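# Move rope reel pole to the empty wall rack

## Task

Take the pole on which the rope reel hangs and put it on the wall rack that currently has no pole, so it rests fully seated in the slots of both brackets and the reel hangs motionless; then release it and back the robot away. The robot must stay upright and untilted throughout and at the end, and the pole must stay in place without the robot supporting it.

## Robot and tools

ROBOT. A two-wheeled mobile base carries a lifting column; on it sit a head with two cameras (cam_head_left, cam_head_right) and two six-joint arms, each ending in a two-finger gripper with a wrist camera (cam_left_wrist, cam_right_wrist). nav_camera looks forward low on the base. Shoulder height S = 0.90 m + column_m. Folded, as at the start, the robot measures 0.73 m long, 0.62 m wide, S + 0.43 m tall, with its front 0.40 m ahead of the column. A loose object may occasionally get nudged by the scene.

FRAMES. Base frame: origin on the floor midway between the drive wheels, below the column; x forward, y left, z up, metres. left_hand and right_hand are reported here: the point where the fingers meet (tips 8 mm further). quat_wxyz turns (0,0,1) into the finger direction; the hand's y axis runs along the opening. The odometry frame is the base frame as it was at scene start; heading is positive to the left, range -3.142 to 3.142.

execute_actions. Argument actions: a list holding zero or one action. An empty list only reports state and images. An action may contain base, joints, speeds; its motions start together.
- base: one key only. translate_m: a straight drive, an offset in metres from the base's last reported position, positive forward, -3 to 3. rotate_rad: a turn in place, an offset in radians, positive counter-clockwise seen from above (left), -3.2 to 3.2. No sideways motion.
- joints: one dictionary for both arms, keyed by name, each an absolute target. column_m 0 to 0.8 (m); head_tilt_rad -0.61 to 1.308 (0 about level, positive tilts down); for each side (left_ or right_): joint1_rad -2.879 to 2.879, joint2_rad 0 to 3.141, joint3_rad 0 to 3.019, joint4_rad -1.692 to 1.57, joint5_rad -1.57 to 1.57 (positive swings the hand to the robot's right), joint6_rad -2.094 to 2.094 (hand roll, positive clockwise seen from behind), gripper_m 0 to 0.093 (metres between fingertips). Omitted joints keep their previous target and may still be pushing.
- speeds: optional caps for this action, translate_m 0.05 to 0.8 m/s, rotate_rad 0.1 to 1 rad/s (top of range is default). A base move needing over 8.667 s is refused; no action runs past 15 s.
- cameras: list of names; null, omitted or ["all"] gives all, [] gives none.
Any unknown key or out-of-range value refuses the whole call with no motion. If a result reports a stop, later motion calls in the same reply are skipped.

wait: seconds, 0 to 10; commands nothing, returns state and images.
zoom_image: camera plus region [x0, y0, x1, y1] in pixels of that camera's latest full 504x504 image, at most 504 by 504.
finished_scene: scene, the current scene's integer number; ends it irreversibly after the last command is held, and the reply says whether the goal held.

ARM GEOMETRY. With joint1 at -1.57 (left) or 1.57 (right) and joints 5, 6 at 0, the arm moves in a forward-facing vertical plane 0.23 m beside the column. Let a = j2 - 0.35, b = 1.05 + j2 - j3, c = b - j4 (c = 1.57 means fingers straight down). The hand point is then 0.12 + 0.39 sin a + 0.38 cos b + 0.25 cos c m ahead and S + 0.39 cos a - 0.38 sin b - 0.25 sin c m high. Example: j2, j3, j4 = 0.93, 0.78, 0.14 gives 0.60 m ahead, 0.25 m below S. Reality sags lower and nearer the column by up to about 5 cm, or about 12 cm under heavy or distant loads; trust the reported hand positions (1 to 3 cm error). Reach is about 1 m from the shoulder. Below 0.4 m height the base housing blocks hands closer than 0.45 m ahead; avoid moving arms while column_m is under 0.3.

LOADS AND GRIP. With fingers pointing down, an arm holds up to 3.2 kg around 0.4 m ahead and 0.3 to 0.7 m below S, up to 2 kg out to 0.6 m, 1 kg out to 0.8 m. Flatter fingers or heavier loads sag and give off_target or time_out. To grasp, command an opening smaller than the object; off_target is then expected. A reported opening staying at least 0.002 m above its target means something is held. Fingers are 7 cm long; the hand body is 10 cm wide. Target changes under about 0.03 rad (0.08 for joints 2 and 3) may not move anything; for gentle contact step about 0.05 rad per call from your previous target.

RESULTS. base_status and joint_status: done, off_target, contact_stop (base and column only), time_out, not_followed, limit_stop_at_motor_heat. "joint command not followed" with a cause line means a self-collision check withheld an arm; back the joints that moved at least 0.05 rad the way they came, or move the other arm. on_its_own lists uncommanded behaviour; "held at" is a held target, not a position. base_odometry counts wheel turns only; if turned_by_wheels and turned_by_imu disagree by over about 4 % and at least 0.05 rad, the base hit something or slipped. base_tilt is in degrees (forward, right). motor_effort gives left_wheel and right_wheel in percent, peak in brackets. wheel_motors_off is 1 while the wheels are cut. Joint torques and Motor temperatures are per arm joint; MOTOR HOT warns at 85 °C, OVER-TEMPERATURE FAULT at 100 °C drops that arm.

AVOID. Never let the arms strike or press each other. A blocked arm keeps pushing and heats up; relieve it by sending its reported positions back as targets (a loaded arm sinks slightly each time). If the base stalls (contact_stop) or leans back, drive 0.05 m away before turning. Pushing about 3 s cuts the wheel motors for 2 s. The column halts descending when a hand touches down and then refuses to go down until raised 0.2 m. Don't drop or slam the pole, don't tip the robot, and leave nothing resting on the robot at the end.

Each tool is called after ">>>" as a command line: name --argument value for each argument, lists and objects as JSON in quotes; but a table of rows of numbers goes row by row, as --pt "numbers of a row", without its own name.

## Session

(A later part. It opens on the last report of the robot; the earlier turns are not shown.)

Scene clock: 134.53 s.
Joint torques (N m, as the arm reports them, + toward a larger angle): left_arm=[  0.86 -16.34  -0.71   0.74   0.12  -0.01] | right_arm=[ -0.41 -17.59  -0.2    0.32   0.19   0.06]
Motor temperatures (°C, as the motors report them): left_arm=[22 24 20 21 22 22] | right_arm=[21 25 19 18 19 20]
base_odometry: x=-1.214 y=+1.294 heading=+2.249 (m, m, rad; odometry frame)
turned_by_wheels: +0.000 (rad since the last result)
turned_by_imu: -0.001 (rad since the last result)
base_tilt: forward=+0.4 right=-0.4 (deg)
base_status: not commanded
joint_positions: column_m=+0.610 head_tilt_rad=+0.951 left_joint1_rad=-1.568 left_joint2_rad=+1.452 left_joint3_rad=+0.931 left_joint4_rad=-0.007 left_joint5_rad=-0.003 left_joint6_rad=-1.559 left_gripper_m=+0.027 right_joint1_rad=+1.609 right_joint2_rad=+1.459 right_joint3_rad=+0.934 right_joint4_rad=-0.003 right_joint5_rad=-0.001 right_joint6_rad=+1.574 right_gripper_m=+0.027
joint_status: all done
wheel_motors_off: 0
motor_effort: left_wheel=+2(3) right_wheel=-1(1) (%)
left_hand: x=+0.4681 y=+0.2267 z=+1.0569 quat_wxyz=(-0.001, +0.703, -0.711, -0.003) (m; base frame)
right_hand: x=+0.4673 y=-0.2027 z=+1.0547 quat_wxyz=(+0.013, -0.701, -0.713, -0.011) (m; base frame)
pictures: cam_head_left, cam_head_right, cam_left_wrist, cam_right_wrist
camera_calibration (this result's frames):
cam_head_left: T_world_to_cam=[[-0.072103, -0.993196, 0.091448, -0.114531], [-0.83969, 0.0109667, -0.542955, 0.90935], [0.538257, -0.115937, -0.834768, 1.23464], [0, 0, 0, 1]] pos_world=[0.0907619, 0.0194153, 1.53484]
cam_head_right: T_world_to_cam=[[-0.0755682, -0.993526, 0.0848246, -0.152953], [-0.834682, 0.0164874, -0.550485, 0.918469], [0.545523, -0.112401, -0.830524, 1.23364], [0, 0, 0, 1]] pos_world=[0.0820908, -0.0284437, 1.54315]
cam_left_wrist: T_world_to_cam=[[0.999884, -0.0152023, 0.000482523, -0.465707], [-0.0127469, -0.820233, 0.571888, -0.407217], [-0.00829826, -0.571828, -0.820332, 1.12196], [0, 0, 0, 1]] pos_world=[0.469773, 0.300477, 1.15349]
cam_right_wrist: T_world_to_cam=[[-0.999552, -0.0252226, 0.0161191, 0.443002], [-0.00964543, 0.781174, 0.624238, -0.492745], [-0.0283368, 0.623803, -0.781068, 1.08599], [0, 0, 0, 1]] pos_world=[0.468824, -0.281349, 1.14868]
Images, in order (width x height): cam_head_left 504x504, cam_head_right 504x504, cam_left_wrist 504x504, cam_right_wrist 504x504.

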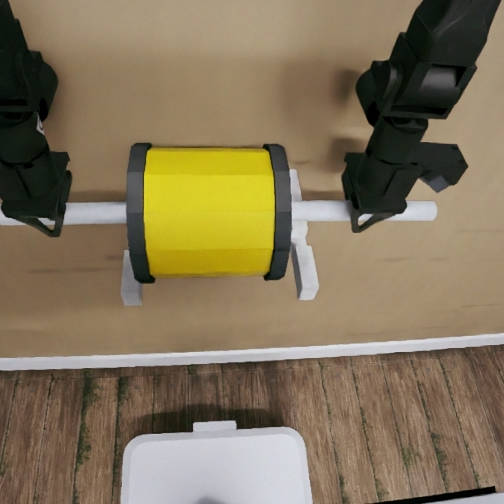

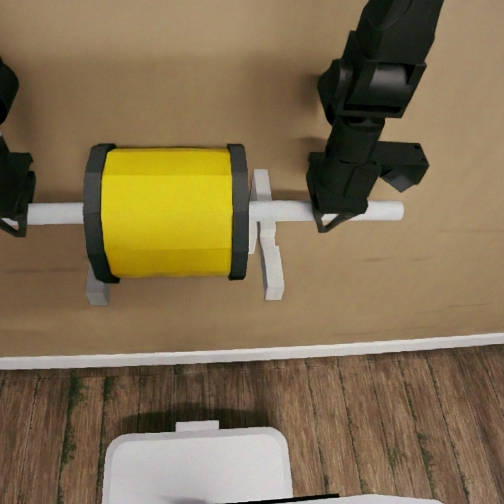

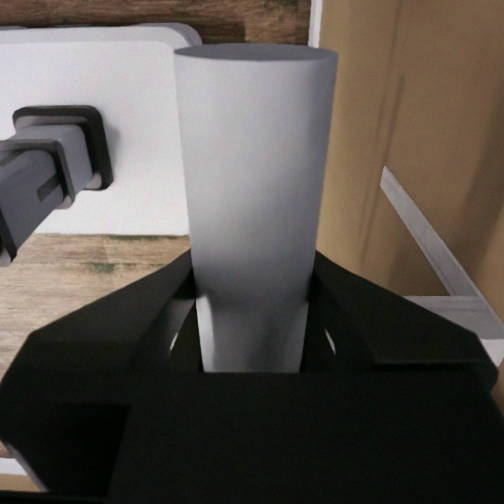

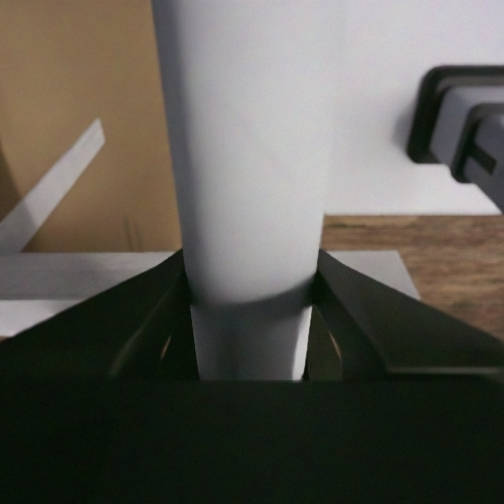

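>>> execute_actions --actions '[{"base": {"translate_m": -2.32}, "joints": {"head_tilt_rad": 0.45, "column_m": 0.63}}]' --cameras '[]'

>>> execute_actions --actions '[{"base": {"rotate_rad": 1.565}, "speeds": {"rotate_rad": 0.9}}]' --cameras '["cam_head_left", "cam_head_right", "nav_camera"]'

Scene clock: 167.63 s.
Joint torques (N m, as the arm reports them, + toward a larger angle): left_arm=[  0.87 -17.22  -0.39   0.8    0.12  -0.02] | right_arm=[ -0.25 -17.89  -0.11   0.32   0.18   0.06]
Motor temperatures (°C, as the motors report them): left_arm=[22 24 20 21 22 22] | right_arm=[21 26 19 18 19 20]
base_odometry: x=+0.242 y=-0.513 heading=+2.250 (m, m, rad; odometry frame)
turned_by_wheels: +0.001 (rad since the last result)
turned_by_imu: +0.007 (rad since the last result)
base_tilt: forward=+0.4 right=-0.4 (deg)
base_status: done
joint_positions: column_m=+0.630 head_tilt_rad=+0.468 left_joint1_rad=-1.568 left_joint2_rad=+1.457 left_joint3_rad=+0.928 left_joint4_rad=-0.007 left_joint5_rad=-0.003 left_joint6_rad=-1.559 left_gripper_m=+0.027 right_joint1_rad=+1.609 right_joint2_rad=+1.464 right_joint3_rad=+0.930 right_joint4_rad=-0.003 right_joint5_rad=-0.001 right_joint6_rad=+1.575 right_gripper_m=+0.027
joint_status: all done
wheel_motors_off: 0
motor_effort: left_wheel=+2(84) right_wheel=+0(66) (%)
left_hand: x=+0.4631 y=+0.2267 z=+1.0749 quat_wxyz=(+0.003, +0.703, -0.711, -0.007) (m; base frame)
right_hand: x=+0.4623 y=-0.2027 z=+1.0729 quat_wxyz=(+0.017, -0.702, -0.712, -0.007) (m; base frame)
pictures: none
No camera images: the call's "cameras" was empty. Leave "cameras" out to get every camera's image.

Scene clock: 170.83 s.
Joint torques (N m, as the arm reports them, + toward a larger angle): left_arm=[  0.5  -16.86  -0.84   0.74   0.09  -0.05] | right_arm=[ -0.2  -18.08  -0.27   0.35   0.2    0.05]
Motor temperatures (°C, as the motors report them): left_arm=[22 24 20 21 22 22] | right_arm=[21 26 19 18 19 20]
base_odometry: x=+0.242 y=-0.513 heading=-2.469 (m, m, rad; odometry frame)
turned_by_wheels: +1.564 (rad since the last result)
turned_by_imu: +1.566 (rad since the last result)
base_tilt: forward=+0.3 right=-0.4 (deg)
base_status: done
joint_positions: column_m=+0.630 head_tilt_rad=+0.468 left_joint1_rad=-1.568 left_joint2_rad=+1.457 left_joint3_rad=+0.933 left_joint4_rad=-0.007 left_joint5_rad=-0.003 left_joint6_rad=-1.556 left_gripper_m=+0.027 right_joint1_rad=+1.608 right_joint2_rad=+1.464 right_joint3_rad=+0.933 right_joint4_rad=-0.003 right_joint5_rad=-0.001 right_joint6_rad=+1.578 right_gripper_m=+0.027
joint_status: not commanded
wheel_motors_off: 0
motor_effort: left_wheel=-5(64) right_wheel=+3(70) (%)
left_hand: x=+0.4662 y=+0.2265 z=+1.0749 quat_wxyz=(+0.001, +0.702, -0.712, -0.005) (m; base frame)
right_hand: x=+0.4639 y=-0.2030 z=+1.0729 quat_wxyz=(+0.016, -0.703, -0.711, -0.008) (m; base frame)
pictures: cam_head_left, cam_head_right, nav_camera
camera_calibration (this result's frames):
cam_head_left: T_world_to_cam=[[-0.10633, -0.993196, 0.0474929, -0.0436232], [-0.491411, 0.0109667, -0.870859, 1.43267], [0.864412, -0.115937, -0.489234, 0.676691], [0, 0, 0, 1]] pos_world=[0.114453, 0.0194153, 1.58079]
cam_head_right: T_world_to_cam=[[-0.106322, -0.993526, 0.0400178, -0.0807098], [-0.483478, 0.0164874, -0.875201, 1.43664], [0.868876, -0.112401, -0.482101, 0.671082], [0, 0, 0, 1]] pos_world=[0.102918, -0.0284437, 1.58411]
Images, in order (width x height): cam_head_left 504x504, cam_head_right 504x504, nav_camera 504x504.

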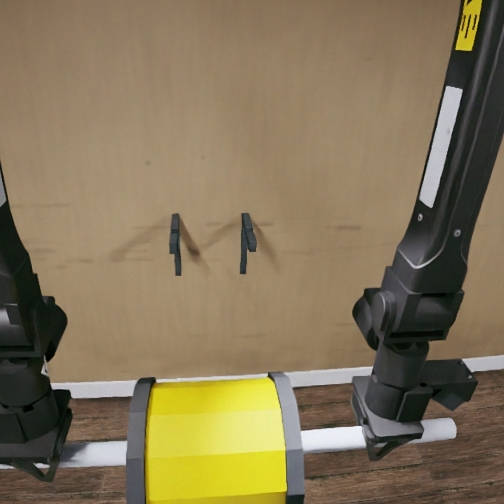

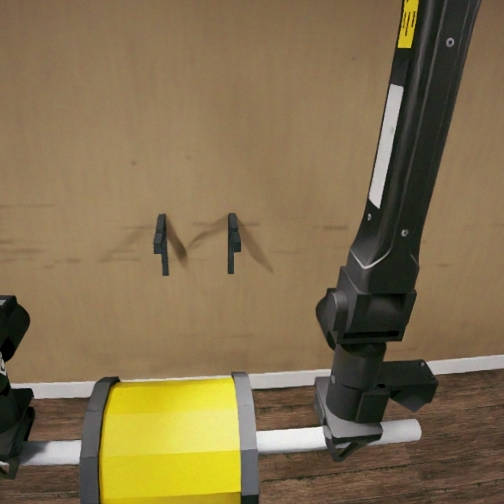

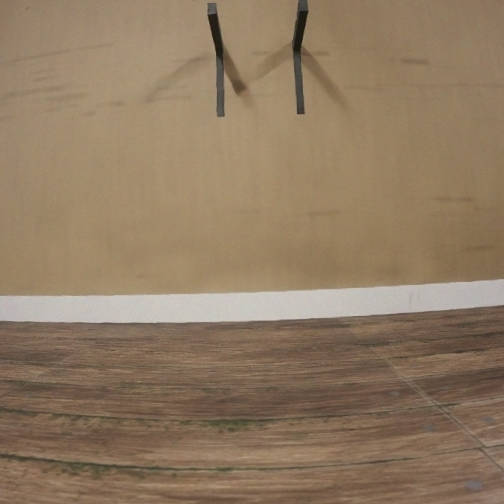

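>>> zoom_image --camera "nav_camera" --region '[185, 0, 335, 130]'

>>> zoom_image --camera "cam_head_left" --region '[150, 200, 280, 290]'

>>> zoom_image --camera "nav_camera" --region '[0, 270, 70, 335]'

>>> zoom_image --camera "nav_camera" --region '[434, 270, 504, 335]'

Region (185, 0, 335, 130) of nav_camera's 504x504 image, scaled by 3.360, with more detail than that image has; it fills the top 437 rows of this view, and the rest is white.

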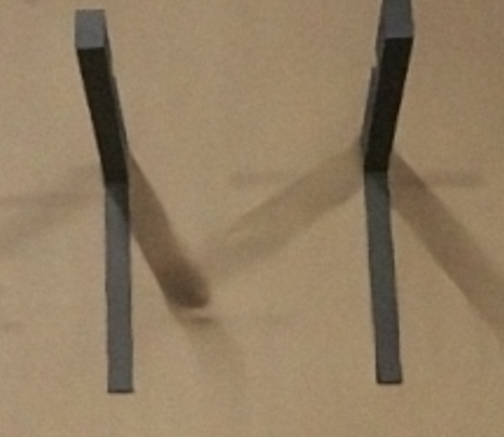

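Region (150, 200, 280, 290) of cam_head_left's 504x504 image, scaled by 3.877, with more detail than that image has; it fills the top 349 rows of this view, and the rest is white.

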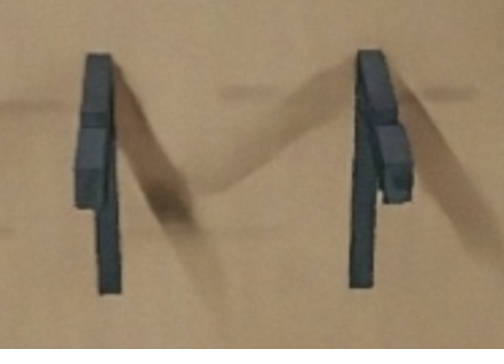

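Region (0, 270, 70, 335) of nav_camera's 504x504 image, scaled by 7.200, with more detail than that image has; it fills the top 468 rows of this view, and the rest is white.

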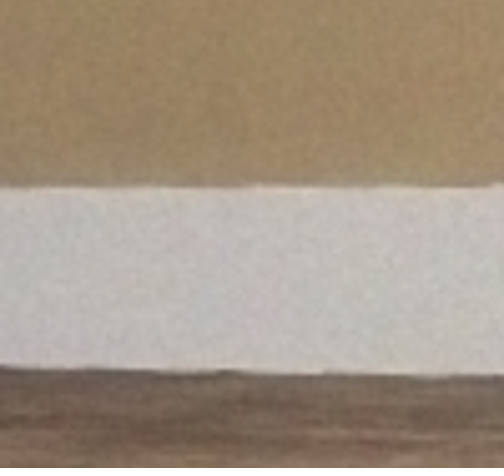

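Region (434, 270, 504, 335) of nav_camera's 504x504 image, scaled by 7.200, with more detail than that image has; it fills the top 468 rows of this view, and the rest is white.

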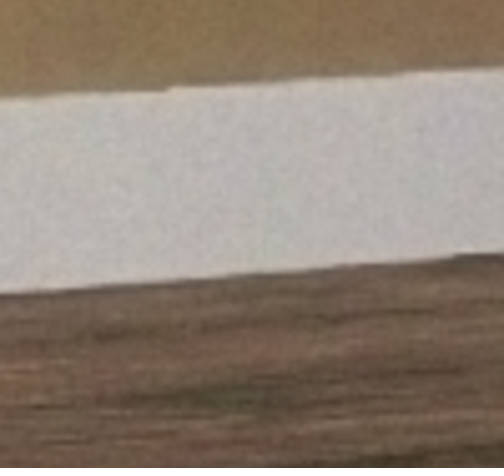

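>>> execute_actions --actions '[{"base": {"rotate_rad": -0.027}}]' --cameras '[]'

>>> execute_actions --actions '[{"base": {"translate_m": 0.945}, "joints": {"column_m": 0.605, "head_tilt_rad": 0.95}}]' --cameras '[]'

>>> execute_actions --actions '[{"base": {"rotate_rad": 0.028}}]'

Scene clock: 209.90 s.
Joint torques (N m, as the arm reports them, + toward a larger angle): left_arm=[  1.42 -16.78  -0.75   0.7    0.08  -0.05] | right_arm=[ -0.09 -18.16  -0.29   0.37   0.16   0.03]
Motor temperatures (°C, as the motors report them): left_arm=[22 25 20 21 22 22] | right_arm=[21 26 19 18 19 20]
base_odometry: x=+0.242 y=-0.513 heading=-2.496 (m, m, rad; odometry frame)
turned_by_wheels: -0.026 (rad since the last result)
turned_by_imu: -0.027 (rad since the last result)
base_tilt: forward=+0.3 right=-0.5 (deg)
base_status: done
joint_positions: column_m=+0.630 head_tilt_rad=+0.468 left_joint1_rad=-1.570 left_joint2_rad=+1.457 left_joint3_rad=+0.932 left_joint4_rad=-0.007 left_joint5_rad=-0.003 left_joint6_rad=-1.556 left_gripper_m=+0.027 right_joint1_rad=+1.607 right_joint2_rad=+1.464 right_joint3_rad=+0.932 right_joint4_rad=-0.003 right_joint5_rad=+0.000 right_joint6_rad=+1.577 right_gripper_m=+0.027
joint_status: not commanded
wheel_motors_off: 0
motor_effort: left_wheel=+3(16) right_wheel=-3(18) (%)
left_hand: x=+0.4659 y=+0.2255 z=+1.0749 quat_wxyz=(+0.002, +0.702, -0.712, -0.004) (m; base frame)
right_hand: x=+0.4637 y=-0.2039 z=+1.0728 quat_wxyz=(+0.015, -0.703, -0.711, -0.007) (m; base frame)
pictures: none
No camera images: the call's "cameras" was empty. Leave "cameras" out to get every camera's image.

Scene clock: 213.30 s.
Joint torques (N m, as the arm reports them, + toward a larger angle): left_arm=[  0.93 -17.15  -0.9    0.72   0.09  -0.04] | right_arm=[ -0.06 -18.23  -0.23   0.33   0.17   0.03]
Motor temperatures (°C, as the motors report them): left_arm=[22 25 20 21 22 22] | right_arm=[21 26 19 18 19 20]
base_odometry: x=-0.512 y=-1.082 heading=-2.495 (m, m, rad; odometry frame)
turned_by_wheels: +0.001 (rad since the last result)
turned_by_imu: -0.002 (rad since the last result)
base_tilt: forward=+0.4 right=-0.5 (deg)
base_status: done
joint_positions: column_m=+0.605 head_tilt_rad=+0.951 left_joint1_rad=-1.570 left_joint2_rad=+1.459 left_joint3_rad=+0.933 left_joint4_rad=-0.007 left_joint5_rad=-0.003 left_joint6_rad=-1.556 left_gripper_m=+0.027 right_joint1_rad=+1.607 right_joint2_rad=+1.466 right_joint3_rad=+0.933 right_joint4_rad=-0.003 right_joint5_rad=+0.000 right_joint6_rad=+1.577 right_gripper_m=+0.027
joint_status: all done
wheel_motors_off: 0
motor_effort: left_wheel=+2(91) right_wheel=-2(55) (%)
left_hand: x=+0.4653 y=+0.2255 z=+1.0494 quat_wxyz=(+0.002, +0.702, -0.712, -0.005) (m; base frame)
right_hand: x=+0.4633 y=-0.2038 z=+1.0474 quat_wxyz=(+0.016, -0.703, -0.711, -0.007) (m; base frame)
pictures: none
No camera images: the call's "cameras" was empty. Leave "cameras" out to get every camera's image.

Scene clock: 214.17 s.
Joint torques (N m, as the arm reports them, + toward a larger angle): left_arm=[  0.67 -17.07  -0.65   0.7    0.05  -0.04] | right_arm=[ -0.17 -17.92  -0.27   0.31   0.18   0.04]
Motor temperatures (°C, as the motors report them): left_arm=[22 25 20 21 22 22] | right_arm=[21 26 19 18 19 20]
base_odometry: x=-0.512 y=-1.082 heading=-2.469 (m, m, rad; odometry frame)
turned_by_wheels: +0.025 (rad since the last result)
turned_by_imu: +0.026 (rad since the last result)
base_tilt: forward=+0.4 right=-0.5 (deg)
base_status: done
joint_positions: column_m=+0.605 head_tilt_rad=+0.951 left_joint1_rad=-1.567 left_joint2_rad=+1.459 left_joint3_rad=+0.931 left_joint4_rad=-0.007 left_joint5_rad=-0.002 left_joint6_rad=-1.556 left_gripper_m=+0.027 right_joint1_rad=+1.610 right_joint2_rad=+1.466 right_joint3_rad=+0.933 right_joint4_rad=-0.003 right_joint5_rad=+0.000 right_joint6_rad=+1.577 right_gripper_m=+0.027
joint_status: not commanded
wheel_motors_off: 0
motor_effort: left_wheel=-1(62) right_wheel=+2(52) (%)
left_hand: x=+0.4646 y=+0.2271 z=+1.0494 quat_wxyz=(+0.002, +0.703, -0.712, -0.006) (m; base frame)
right_hand: x=+0.4632 y=-0.2020 z=+1.0475 quat_wxyz=(+0.017, -0.702, -0.712, -0.008) (m; base frame)
pictures: cam_head_left, cam_head_right, cam_left_wrist, cam_right_wrist, nav_camera
camera_calibration (this result's frames):
cam_head_left: T_world_to_cam=[[-0.0721254, -0.993196, 0.0914304, -0.114055], [-0.839557, 0.0109667, -0.543161, 0.907019], [0.538462, -0.115937, -0.834636, 1.23034], [0, 0, 0, 1]] pos_world=[0.0907769, 0.0194153, 1.52997]
cam_head_right: T_world_to_cam=[[-0.075589, -0.993526, 0.0848061, -0.152508], [-0.834547, 0.0164874, -0.55069, 0.916099], [0.545727, -0.112401, -0.83039, 1.22936], [0, 0, 0, 1]] pos_world=[0.0821038, -0.0284437, 1.53827]
cam_left_wrist: T_world_to_cam=[[0.999819, -0.0176496, -0.00714965, -0.453618], [-0.0103796, -0.819878, 0.572445, -0.4044], [-0.0159653, -0.572266, -0.819912, 1.11924], [0, 0, 0, 1]] pos_world=[0.467207, 0.30094, 1.14593]
cam_right_wrist: T_world_to_cam=[[-0.999424, -0.0234222, 0.0245742, 0.430461], [-0.00294301, 0.780922, 0.624622, -0.492322], [-0.0338206, 0.62419, -0.78054, 1.08193], [0, 0, 0, 1]] pos_world=[0.465356, -0.280783, 1.14143]
Images, in order (width x height): cam_head_left 504x504, cam_head_right 504x504, cam_left_wrist 504x504, cam_right_wrist 504x504, nav_camera 504x504.

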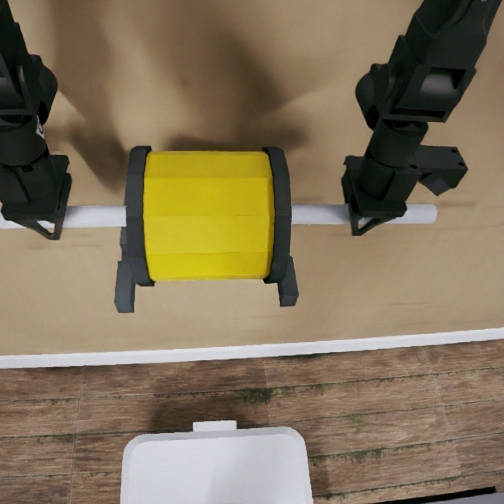

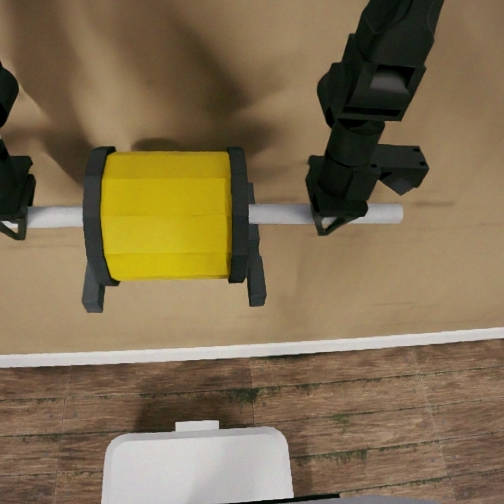

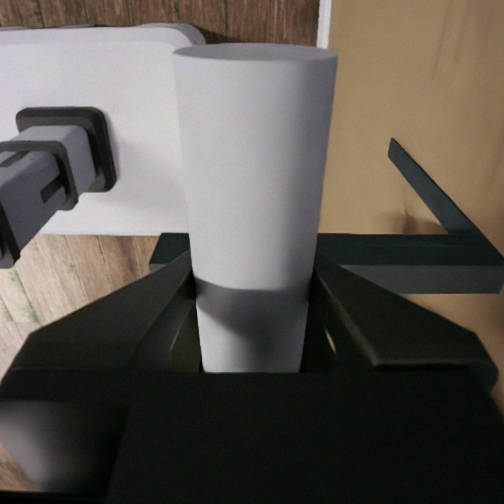

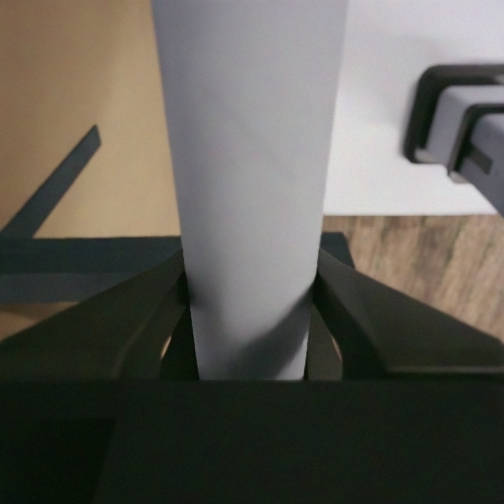

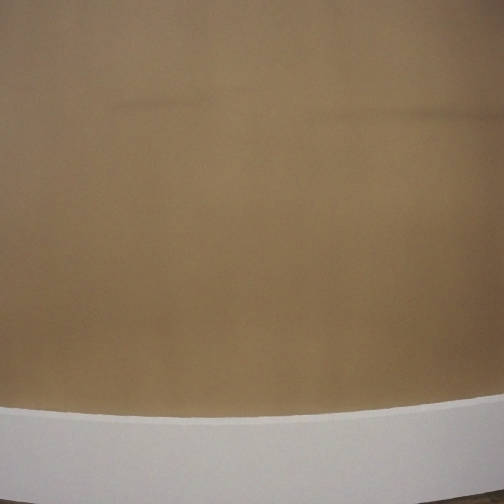

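>>> zoom_image --camera "nav_camera" --region '[220, 400, 280, 450]'

>>> zoom_image --camera "nav_camera" --region '[0, 390, 60, 440]'

>>> zoom_image --camera "nav_camera" --region '[444, 390, 504, 440]'

>>> zoom_image --camera "cam_left_wrist" --region '[120, 200, 504, 320]'

>>> zoom_image --camera "cam_right_wrist" --region '[0, 200, 384, 320]'

Region (220, 400, 280, 450) of nav_camera's 504x504 image, scaled by 8.400, with more detail than that image has.

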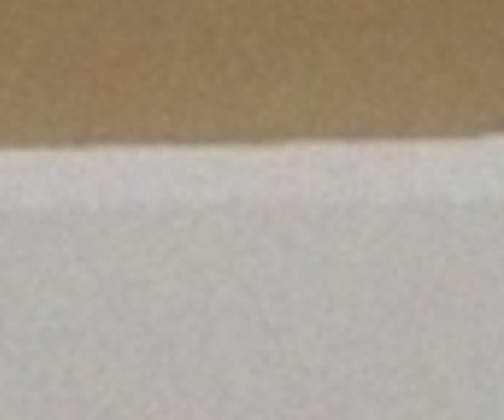

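Region (0, 390, 60, 440) of nav_camera's 504x504 image, scaled by 8.400, with more detail than that image has.

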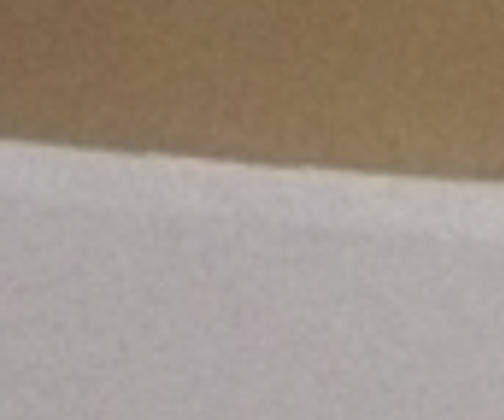

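Region (444, 390, 504, 440) of nav_camera's 504x504 image, scaled by 8.400, with more detail than that image has.

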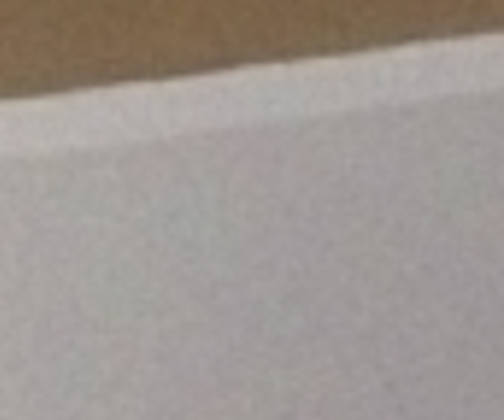

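Region (120, 200, 504, 320) of cam_left_wrist's 504x504 image, scaled by 1.312, with more detail than that image has; it fills the top 158 rows of this view, and the rest is white.

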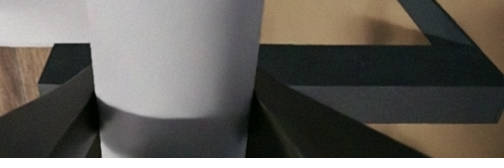

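Region (0, 200, 384, 320) of cam_right_wrist's 504x504 image, scaled by 1.312, with more detail than that image has; it fills the top 158 rows of this view, and the rest is white.

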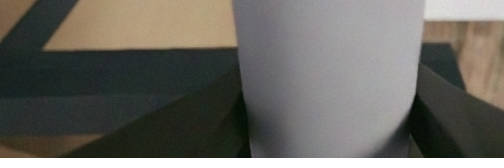

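>>> execute_actions --actions '[{"base": {"rotate_rad": 0.010}, "joints": {"column_m": 0.57}}]' --cameras '[]'

>>> execute_actions --actions '[{"base": {"translate_m": 0.02}, "joints": {"column_m": 0.525}}]'

>>> zoom_image --camera "nav_camera" --region '[220, 400, 280, 450]'

>>> zoom_image --camera "nav_camera" --region '[0, 390, 60, 440]'

>>> zoom_image --camera "nav_camera" --region '[444, 390, 504, 440]'

>>> zoom_image --camera "cam_head_right" --region '[220, 145, 320, 305]'

>>> zoom_image --camera "cam_head_left" --region '[60, 145, 160, 305]'

Scene clock: 258.00 s.
Joint torques (N m, as the arm reports them, + toward a larger angle): left_arm=[  0.31 -17.    -0.62   0.7    0.05  -0.04] | right_arm=[ -0.16 -17.74  -0.32   0.39   0.11   0.03]
Motor temperatures (°C, as the motors report them): left_arm=[22 25 20 21 22 22] | right_arm=[21 27 19 18 19 20]
base_odometry: x=-0.512 y=-1.082 heading=-2.462 (m, m, rad; odometry frame)
turned_by_wheels: +0.007 (rad since the last result)
turned_by_imu: +0.007 (rad since the last result)
base_tilt: forward=+0.3 right=-0.5 (deg)
base_status: done
joint_positions: column_m=+0.570 head_tilt_rad=+0.951 left_joint1_rad=-1.567 left_joint2_rad=+1.459 left_joint3_rad=+0.931 left_joint4_rad=-0.007 left_joint5_rad=-0.002 left_joint6_rad=-1.556 left_gripper_m=+0.027 right_joint1_rad=+1.611 right_joint2_rad=+1.466 right_joint3_rad=+0.933 right_joint4_rad=-0.003 right_joint5_rad=+0.002 right_joint6_rad=+1.577 right_gripper_m=+0.027
joint_status: all done
wheel_motors_off: 0
motor_effort: left_wheel=-2(71) right_wheel=+3(53) (%)
left_hand: x=+0.4644 y=+0.2271 z=+1.0144 quat_wxyz=(+0.002, +0.703, -0.711, -0.006) (m; base frame)
right_hand: x=+0.4632 y=-0.2021 z=+1.0125 quat_wxyz=(+0.016, -0.702, -0.712, -0.007) (m; base frame)
pictures: none
No camera images: the call's "cameras" was empty. Leave "cameras" out to get every camera's image.

Scene clock: 259.17 s.
Joint torques (N m, as the arm reports them, + toward a larger angle): left_arm=[  0.8  -17.03  -0.82   0.63   0.05  -0.04] | right_arm=[ -0.51 -18.07  -0.39   0.3    0.09   0.05]
Motor temperatures (°C, as the motors report them): left_arm=[22 25 20 21 22 22] | right_arm=[21 27 19 18 19 20]
base_odometry: x=-0.528 y=-1.095 heading=-2.460 (m, m, rad; odometry frame)
turned_by_wheels: +0.002 (rad since the last result)
turned_by_imu: +0.002 (rad since the last result)
base_tilt: forward=+0.4 right=-0.5 (deg)
base_status: done
joint_positions: column_m=+0.525 head_tilt_rad=+0.952 left_joint1_rad=-1.567 left_joint2_rad=+1.463 left_joint3_rad=+0.933 left_joint4_rad=-0.007 left_joint5_rad=-0.002 left_joint6_rad=-1.556 left_gripper_m=+0.027 right_joint1_rad=+1.611 right_joint2_rad=+1.469 right_joint3_rad=+0.934 right_joint4_rad=-0.003 right_joint5_rad=+0.002 right_joint6_rad=+1.577 right_gripper_m=+0.027
joint_status: all done
wheel_motors_off: 0
motor_effort: left_wheel=+2(77) right_wheel=+0(49) (%)
left_hand: x=+0.4637 y=+0.2269 z=+0.9682 quat_wxyz=(+0.003, +0.702, -0.712, -0.006) (m; base frame)
right_hand: x=+0.4627 y=-0.2021 z=+0.9666 quat_wxyz=(+0.017, -0.702, -0.712, -0.007) (m; base frame)
pictures: cam_head_left, cam_head_right, cam_left_wrist, cam_right_wrist, nav_camera
camera_calibration (this result's frames):
cam_head_left: T_world_to_cam=[[-0.0720803, -0.993196, 0.0914659, -0.106799], [-0.839825, 0.0109667, -0.542746, 0.862966], [0.53805, -0.115937, -0.834902, 1.16401], [0, 0, 0, 1]] pos_world=[0.0907468, 0.0194153, 1.44997]
cam_head_right: T_world_to_cam=[[-0.0755471, -0.993526, 0.0848434, -0.145784], [-0.834819, 0.0164874, -0.550278, 0.871448], [0.545317, -0.112401, -0.83066, 1.16338], [0, 0, 0, 1]] pos_world=[0.0820778, -0.0284437, 1.45828]
cam_left_wrist: T_world_to_cam=[[0.999796, -0.0178357, -0.00943211, -0.451084], [-0.00921933, -0.819684, 0.572741, -0.359006], [-0.0179466, -0.572538, -0.819682, 1.05332], [0, 0, 0, 1]] pos_world=[0.466586, 0.300749, 1.06475]
cam_right_wrist: T_world_to_cam=[[-0.999388, -0.023268, 0.0261097, 0.430469], [-0.00191921, 0.781928, 0.623366, -0.440788], [-0.0349204, 0.622935, -0.781494, 1.02], [0, 0, 0, 1]] pos_world=[0.464978, -0.280713, 1.06066]
Images, in order (width x height): cam_head_left 504x504, cam_head_right 504x504, cam_left_wrist 504x504, cam_right_wrist 504x504, nav_camera 504x504.

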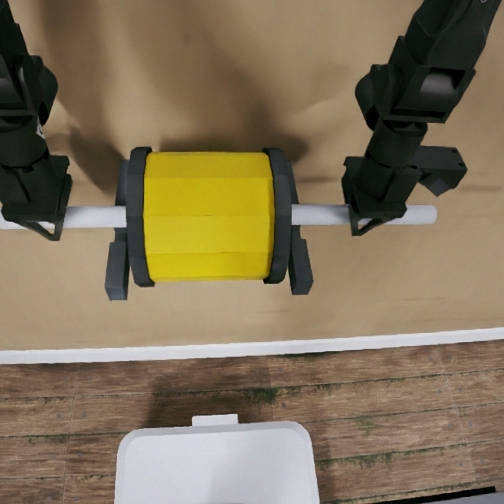

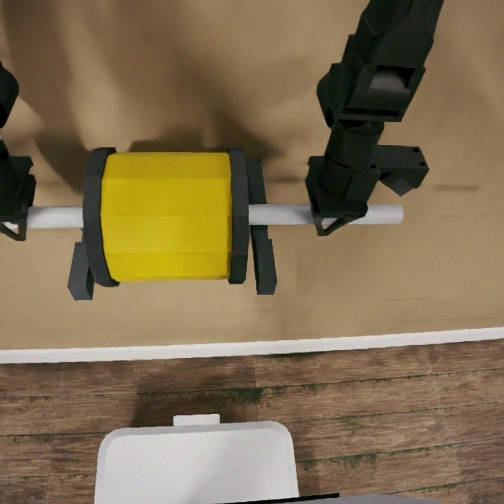

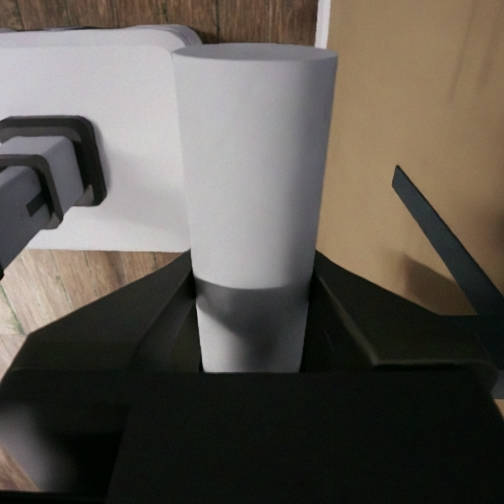

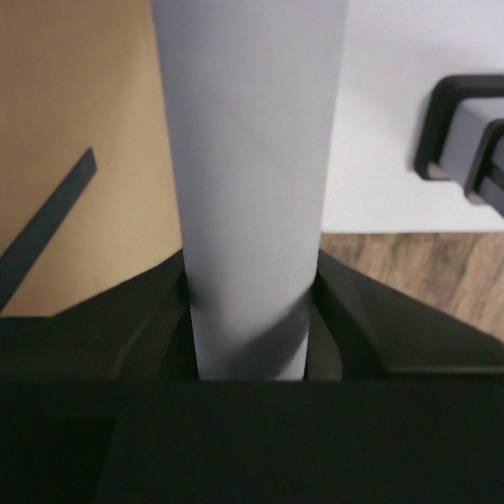

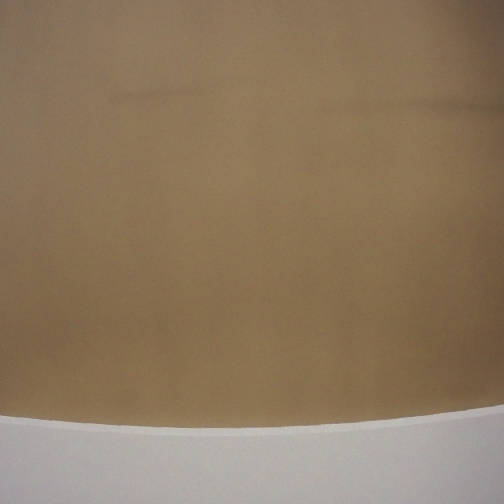

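Region (220, 400, 280, 450) of nav_camera's 504x504 image, scaled by 8.400, with more detail than that image has.

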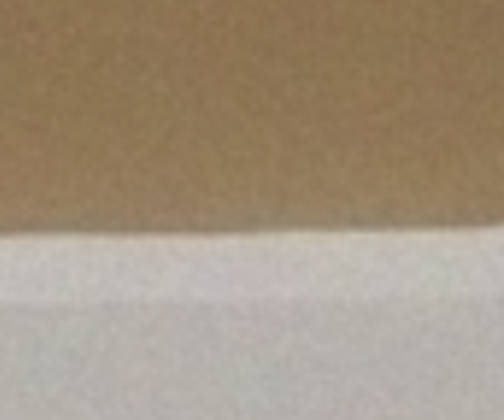

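Region (0, 390, 60, 440) of nav_camera's 504x504 image, scaled by 8.400, with more detail than that image has.

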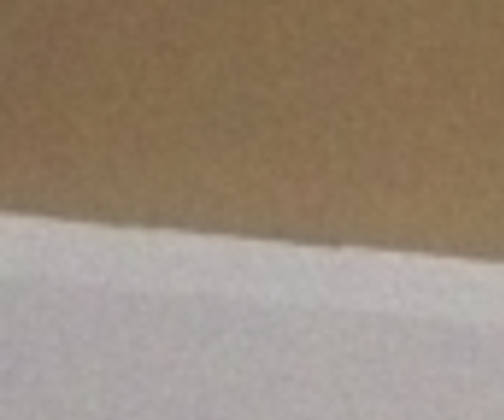

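Region (444, 390, 504, 440) of nav_camera's 504x504 image, scaled by 8.400, with more detail than that image has.

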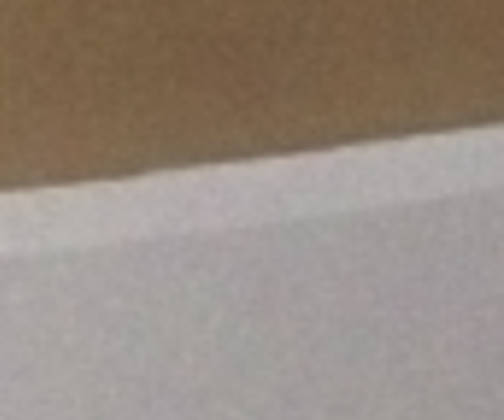

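Region (220, 145, 320, 305) of cam_head_right's 504x504 image, scaled by 3.150, with more detail than that image has; it fills the left 315 columns of this view, and the rest is white.

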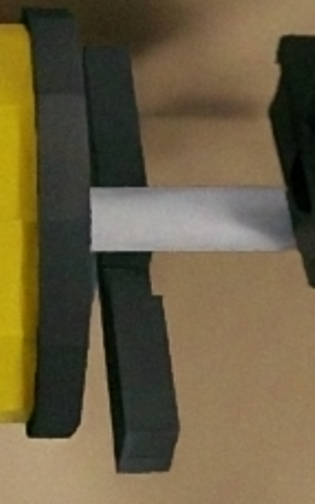

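Region (60, 145, 160, 305) of cam_head_left's 504x504 image, scaled by 3.150, with more detail than that image has; it fills the left 315 columns of this view, and the rest is white.

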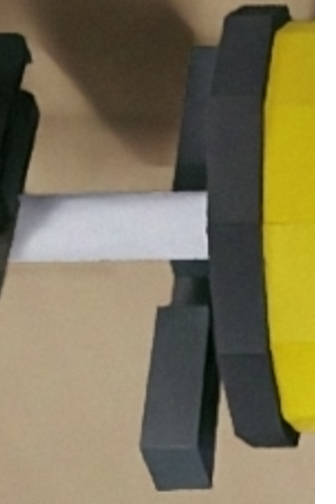

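>>> execute_actions --actions '[{"base": {"translate_m": 0.003}, "joints": {"column_m": 0.474}}]' --cameras '["cam_head_left", "cam_head_right"]'

>>> zoom_image --camera "cam_head_right" --region '[220, 130, 320, 290]'

>>> zoom_image --camera "cam_head_left" --region '[60, 130, 160, 290]'

Scene clock: 275.07 s.
Joint torques (N m, as the arm reports them, + toward a larger angle): left_arm=[  0.84 -17.25  -0.75   0.76   0.05  -0.03] | right_arm=[ -0.11 -18.27  -0.26   0.25   0.09   0.05]
Motor temperatures (°C, as the motors report them): left_arm=[22 25 20 21 22 22] | right_arm=[21 27 19 18 19 20]
base_odometry: x=-0.530 y=-1.097 heading=-2.459 (m, m, rad; odometry frame)
turned_by_wheels: +0.001 (rad since the last result)
turned_by_imu: +0.000 (rad since the last result)
base_tilt: forward=+0.4 right=-0.5 (deg)
base_status: done
joint_positions: column_m=+0.474 head_tilt_rad=+0.952 left_joint1_rad=-1.567 left_joint2_rad=+1.464 left_joint3_rad=+0.931 left_joint4_rad=-0.007 left_joint5_rad=-0.002 left_joint6_rad=-1.556 left_gripper_m=+0.027 right_joint1_rad=+1.611 right_joint2_rad=+1.469 right_joint3_rad=+0.933 right_joint4_rad=-0.003 right_joint5_rad=+0.002 right_joint6_rad=+1.577 right_gripper_m=+0.027
joint_status: all done
wheel_motors_off: 0
motor_effort: left_wheel=+2(46) right_wheel=+0(45) (%)
left_hand: x=+0.4627 y=+0.2269 z=+0.9169 quat_wxyz=(+0.004, +0.702, -0.712, -0.007) (m; base frame)
right_hand: x=+0.4616 y=-0.2021 z=+0.9153 quat_wxyz=(+0.017, -0.702, -0.712, -0.006) (m; base frame)
pictures: cam_head_left, cam_head_right
camera_calibration (this result's frames):
cam_head_left: T_world_to_cam=[[-0.0720751, -0.993196, 0.09147, -0.102139], [-0.839856, 0.0109667, -0.542699, 0.835209], [0.538003, -0.115937, -0.834932, 1.12146], [0, 0, 0, 1]] pos_world=[0.0907433, 0.0194153, 1.39895]
cam_head_right: T_world_to_cam=[[-0.0755423, -0.993526, 0.0848477, -0.141462], [-0.83485, 0.0164874, -0.550231, 0.843306], [0.54527, -0.112401, -0.830691, 1.12105], [0, 0, 0, 1]] pos_world=[0.0820748, -0.0284437, 1.40726]
Images, in order (width x height): cam_head_left 504x504, cam_head_right 504x504.

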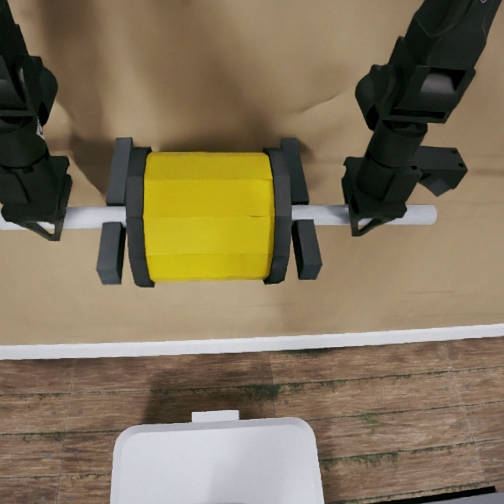

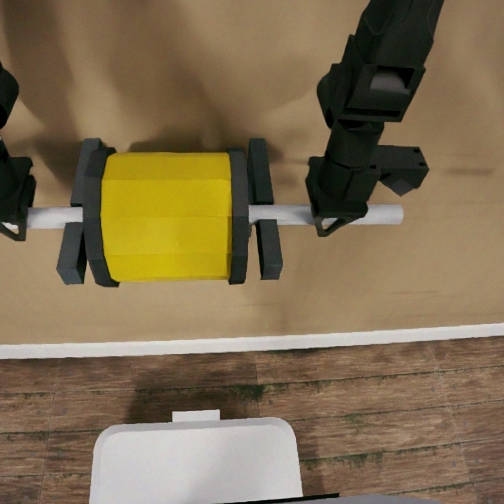

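Region (220, 130, 320, 290) of cam_head_right's 504x504 image, scaled by 3.150, with more detail than that image has; it fills the left 315 columns of this view, and the rest is white.

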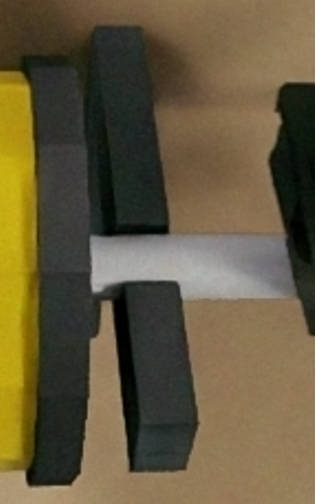

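Region (60, 130, 160, 290) of cam_head_left's 504x504 image, scaled by 3.150, with more detail than that image has; it fills the left 315 columns of this view, and the rest is white.

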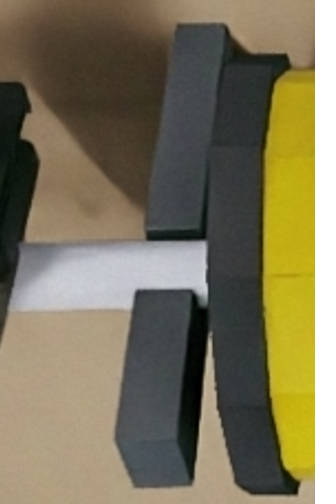

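The pole is inside the slots without contact yet. Lowering a little more to seat it.

>>> execute_actions --actions '[{"joints": {"column_m": 0.465}}]' --cameras '[]'

Scene clock: 278.50 s.
Joint torques (N m, as the arm reports them, + toward a larger angle): left_arm=[  0.82 -15.33   0.55   0.73   0.05  -0.04] | right_arm=[ -0.44 -16.44   0.82   0.35   0.12   0.05]
Motor temperatures (°C, as the motors report them): left_arm=[22 25 20 21 22 22] | right_arm=[21 27 19 18 19 20]
base_odometry: x=-0.530 y=-1.097 heading=-2.459 (m, m, rad; odometry frame)
turned_by_wheels: +0.000 (rad since the last result)
turned_by_imu: +0.000 (rad since the last result)
base_tilt: forward=+0.4 right=-0.5 (deg)
base_status: not commanded
joint_positions: column_m=+0.465 head_tilt_rad=+0.952 left_joint1_rad=-1.567 left_joint2_rad=+1.441 left_joint3_rad=+0.915 left_joint4_rad=-0.007 left_joint5_rad=-0.002 left_joint6_rad=-1.556 left_gripper_m=+0.027 right_joint1_rad=+1.611 right_joint2_rad=+1.447 right_joint3_rad=+0.917 right_joint4_rad=-0.003 right_joint5_rad=+0.001 right_joint6_rad=+1.577 right_gripper_m=+0.027
joint_status: all done
wheel_motors_off: 0
motor_effort: left_wheel=+3(3) right_wheel=-2(0) (%)
left_hand: x=+0.4629 y=+0.2269 z=+0.9157 quat_wxyz=(+0.002, +0.702, -0.712, -0.005) (m; base frame)
right_hand: x=+0.4621 y=-0.2023 z=+0.9141 quat_wxyz=(+0.015, -0.702, -0.712, -0.009) (m; base frame)
pictures: none
No camera images: the call's "cameras" was empty. Leave "cameras" out to get every camera's image.

Seated (load transferred). Releasing and lifting clear.

>>> execute_actions --actions '[{"joints": {"left_gripper_m": 0.093, "right_gripper_m": 0.093}}]' --cameras '[]'

>>> execute_actions --actions '[{"joints": {"column_m": 0.54}}]' --cameras '["cam_head_left", "cam_left_wrist", "cam_right_wrist"]'

Scene clock: 284.07 s.
Joint torques (N m, as the arm reports them, + toward a larger angle): left_arm=[  0.64 -14.61  -0.3    0.66   0.05  -0.02] | right_arm=[ -0.23 -16.46   0.28   0.34   0.08   0.01]
Motor temperatures (°C, as the motors report them): left_arm=[22 25 20 21 22 22] | right_arm=[21 27 19 18 19 20]
base_odometry: x=-0.530 y=-1.097 heading=-2.459 (m, m, rad; odometry frame)
turned_by_wheels: +0.000 (rad since the last result)
turned_by_imu: +0.000 (rad since the last result)
base_tilt: forward=+0.3 right=-0.4 (deg)
base_status: not commanded
joint_positions: column_m=+0.465 head_tilt_rad=+0.952 left_joint1_rad=-1.567 left_joint2_rad=+1.441 left_joint3_rad=+0.928 left_joint4_rad=-0.007 left_joint5_rad=-0.002 left_joint6_rad=-1.558 left_gripper_m=+0.093 right_joint1_rad=+1.611 right_joint2_rad=+1.447 right_joint3_rad=+0.926 right_joint4_rad=-0.003 right_joint5_rad=+0.001 right_joint6_rad=+1.582 right_gripper_m=+0.093
joint_status: all done
wheel_motors_off: 0
motor_effort: left_wheel=+3(3) right_wheel=+1(3) (%)
left_hand: x=+0.4705 y=+0.2269 z=+0.9157 quat_wxyz=(-0.003, +0.703, -0.711, -0.001) (m; base frame)
right_hand: x=+0.4676 y=-0.2022 z=+0.9141 quat_wxyz=(+0.012, -0.704, -0.710, -0.012) (m; base frame)
pictures: none
No camera images: the call's "cameras" was empty. Leave "cameras" out to get every camera's image.

Scene clock: 285.63 s.
Joint torques (N m, as the arm reports them, + toward a larger angle): left_arm=[  0.82 -15.68  -0.29   0.72   0.05  -0.02] | right_arm=[ -0.3  -16.41   0.44   0.32   0.1   -0.01]
Motor temperatures (°C, as the motors report them): left_arm=[22 25 20 21 22 22] | right_arm=[21 27 19 18 19 20]
base_odometry: x=-0.530 y=-1.097 heading=-2.459 (m, m, rad; odometry frame)
turned_by_wheels: +0.000 (rad since the last result)
turned_by_imu: +0.000 (rad since the last result)
base_tilt: forward=+0.4 right=-0.6 (deg)
base_status: not commanded
joint_positions: column_m=+0.540 head_tilt_rad=+0.952 left_joint1_rad=-1.567 left_joint2_rad=+1.441 left_joint3_rad=+0.928 left_joint4_rad=-0.007 left_joint5_rad=-0.002 left_joint6_rad=-1.558 left_gripper_m=+0.093 right_joint1_rad=+1.611 right_joint2_rad=+1.447 right_joint3_rad=+0.926 right_joint4_rad=-0.003 right_joint5_rad=+0.001 right_joint6_rad=+1.582 right_gripper_m=+0.093
joint_status: all done
wheel_motors_off: 0
motor_effort: left_wheel=+2(3) right_wheel=-4(1) (%)
left_hand: x=+0.4705 y=+0.2269 z=+0.9905 quat_wxyz=(-0.003, +0.703, -0.711, -0.001) (m; base frame)
right_hand: x=+0.4676 y=-0.2022 z=+0.9889 quat_wxyz=(+0.012, -0.704, -0.710, -0.012) (m; base frame)
pictures: cam_head_left, cam_left_wrist, cam_right_wrist
camera_calibration (this result's frames):
cam_head_left: T_world_to_cam=[[-0.0720751, -0.993196, 0.09147, -0.108166], [-0.839856, 0.0109667, -0.542698, 0.870966], [0.538003, -0.115937, -0.834932, 1.17648], [0, 0, 0, 1]] pos_world=[0.0907433, 0.0194153, 1.46484]
cam_left_wrist: T_world_to_cam=[[0.999851, -0.0155987, 0.00735992, -0.474827], [-0.0170028, -0.819738, 0.572487, -0.367819], [-0.00289686, -0.572527, -0.819881, 1.06486], [0, 0, 0, 1]] pos_world=[0.471588, 0.300739, 1.08712]
cam_right_wrist: T_world_to_cam=[[-0.999762, -0.017848, 0.0125521, 0.449475], [-0.00612089, 0.781564, 0.623796, -0.453154], [-0.0209437, 0.62357, -0.781487, 1.03126], [0, 0, 0, 1]] pos_world=[0.468193, -0.280873, 1.08295]
Images, in order (width x height): cam_head_left 504x504, cam_left_wrist 504x504, cam_right_wrist 504x504.

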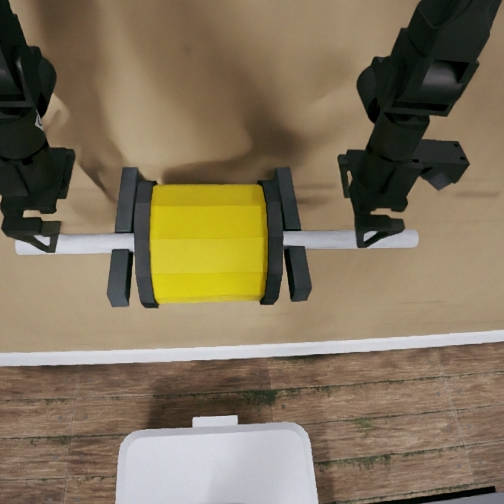

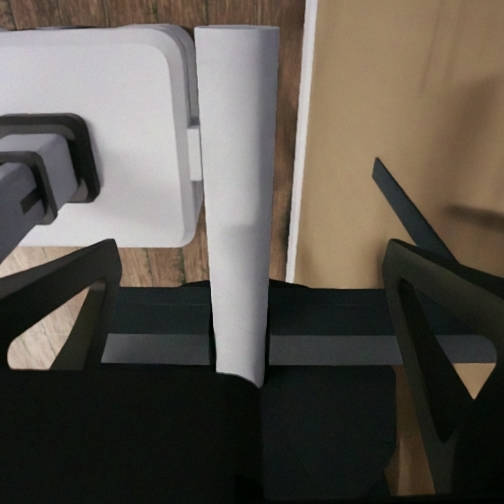

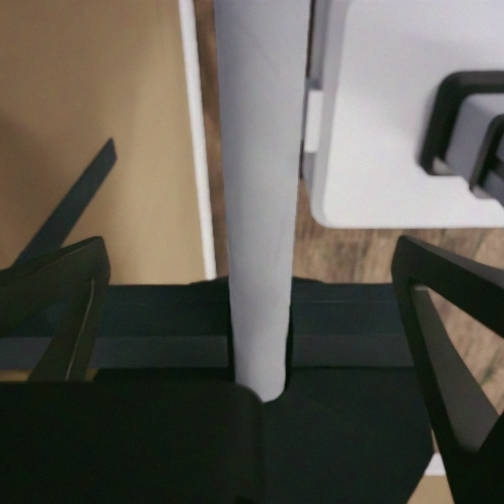

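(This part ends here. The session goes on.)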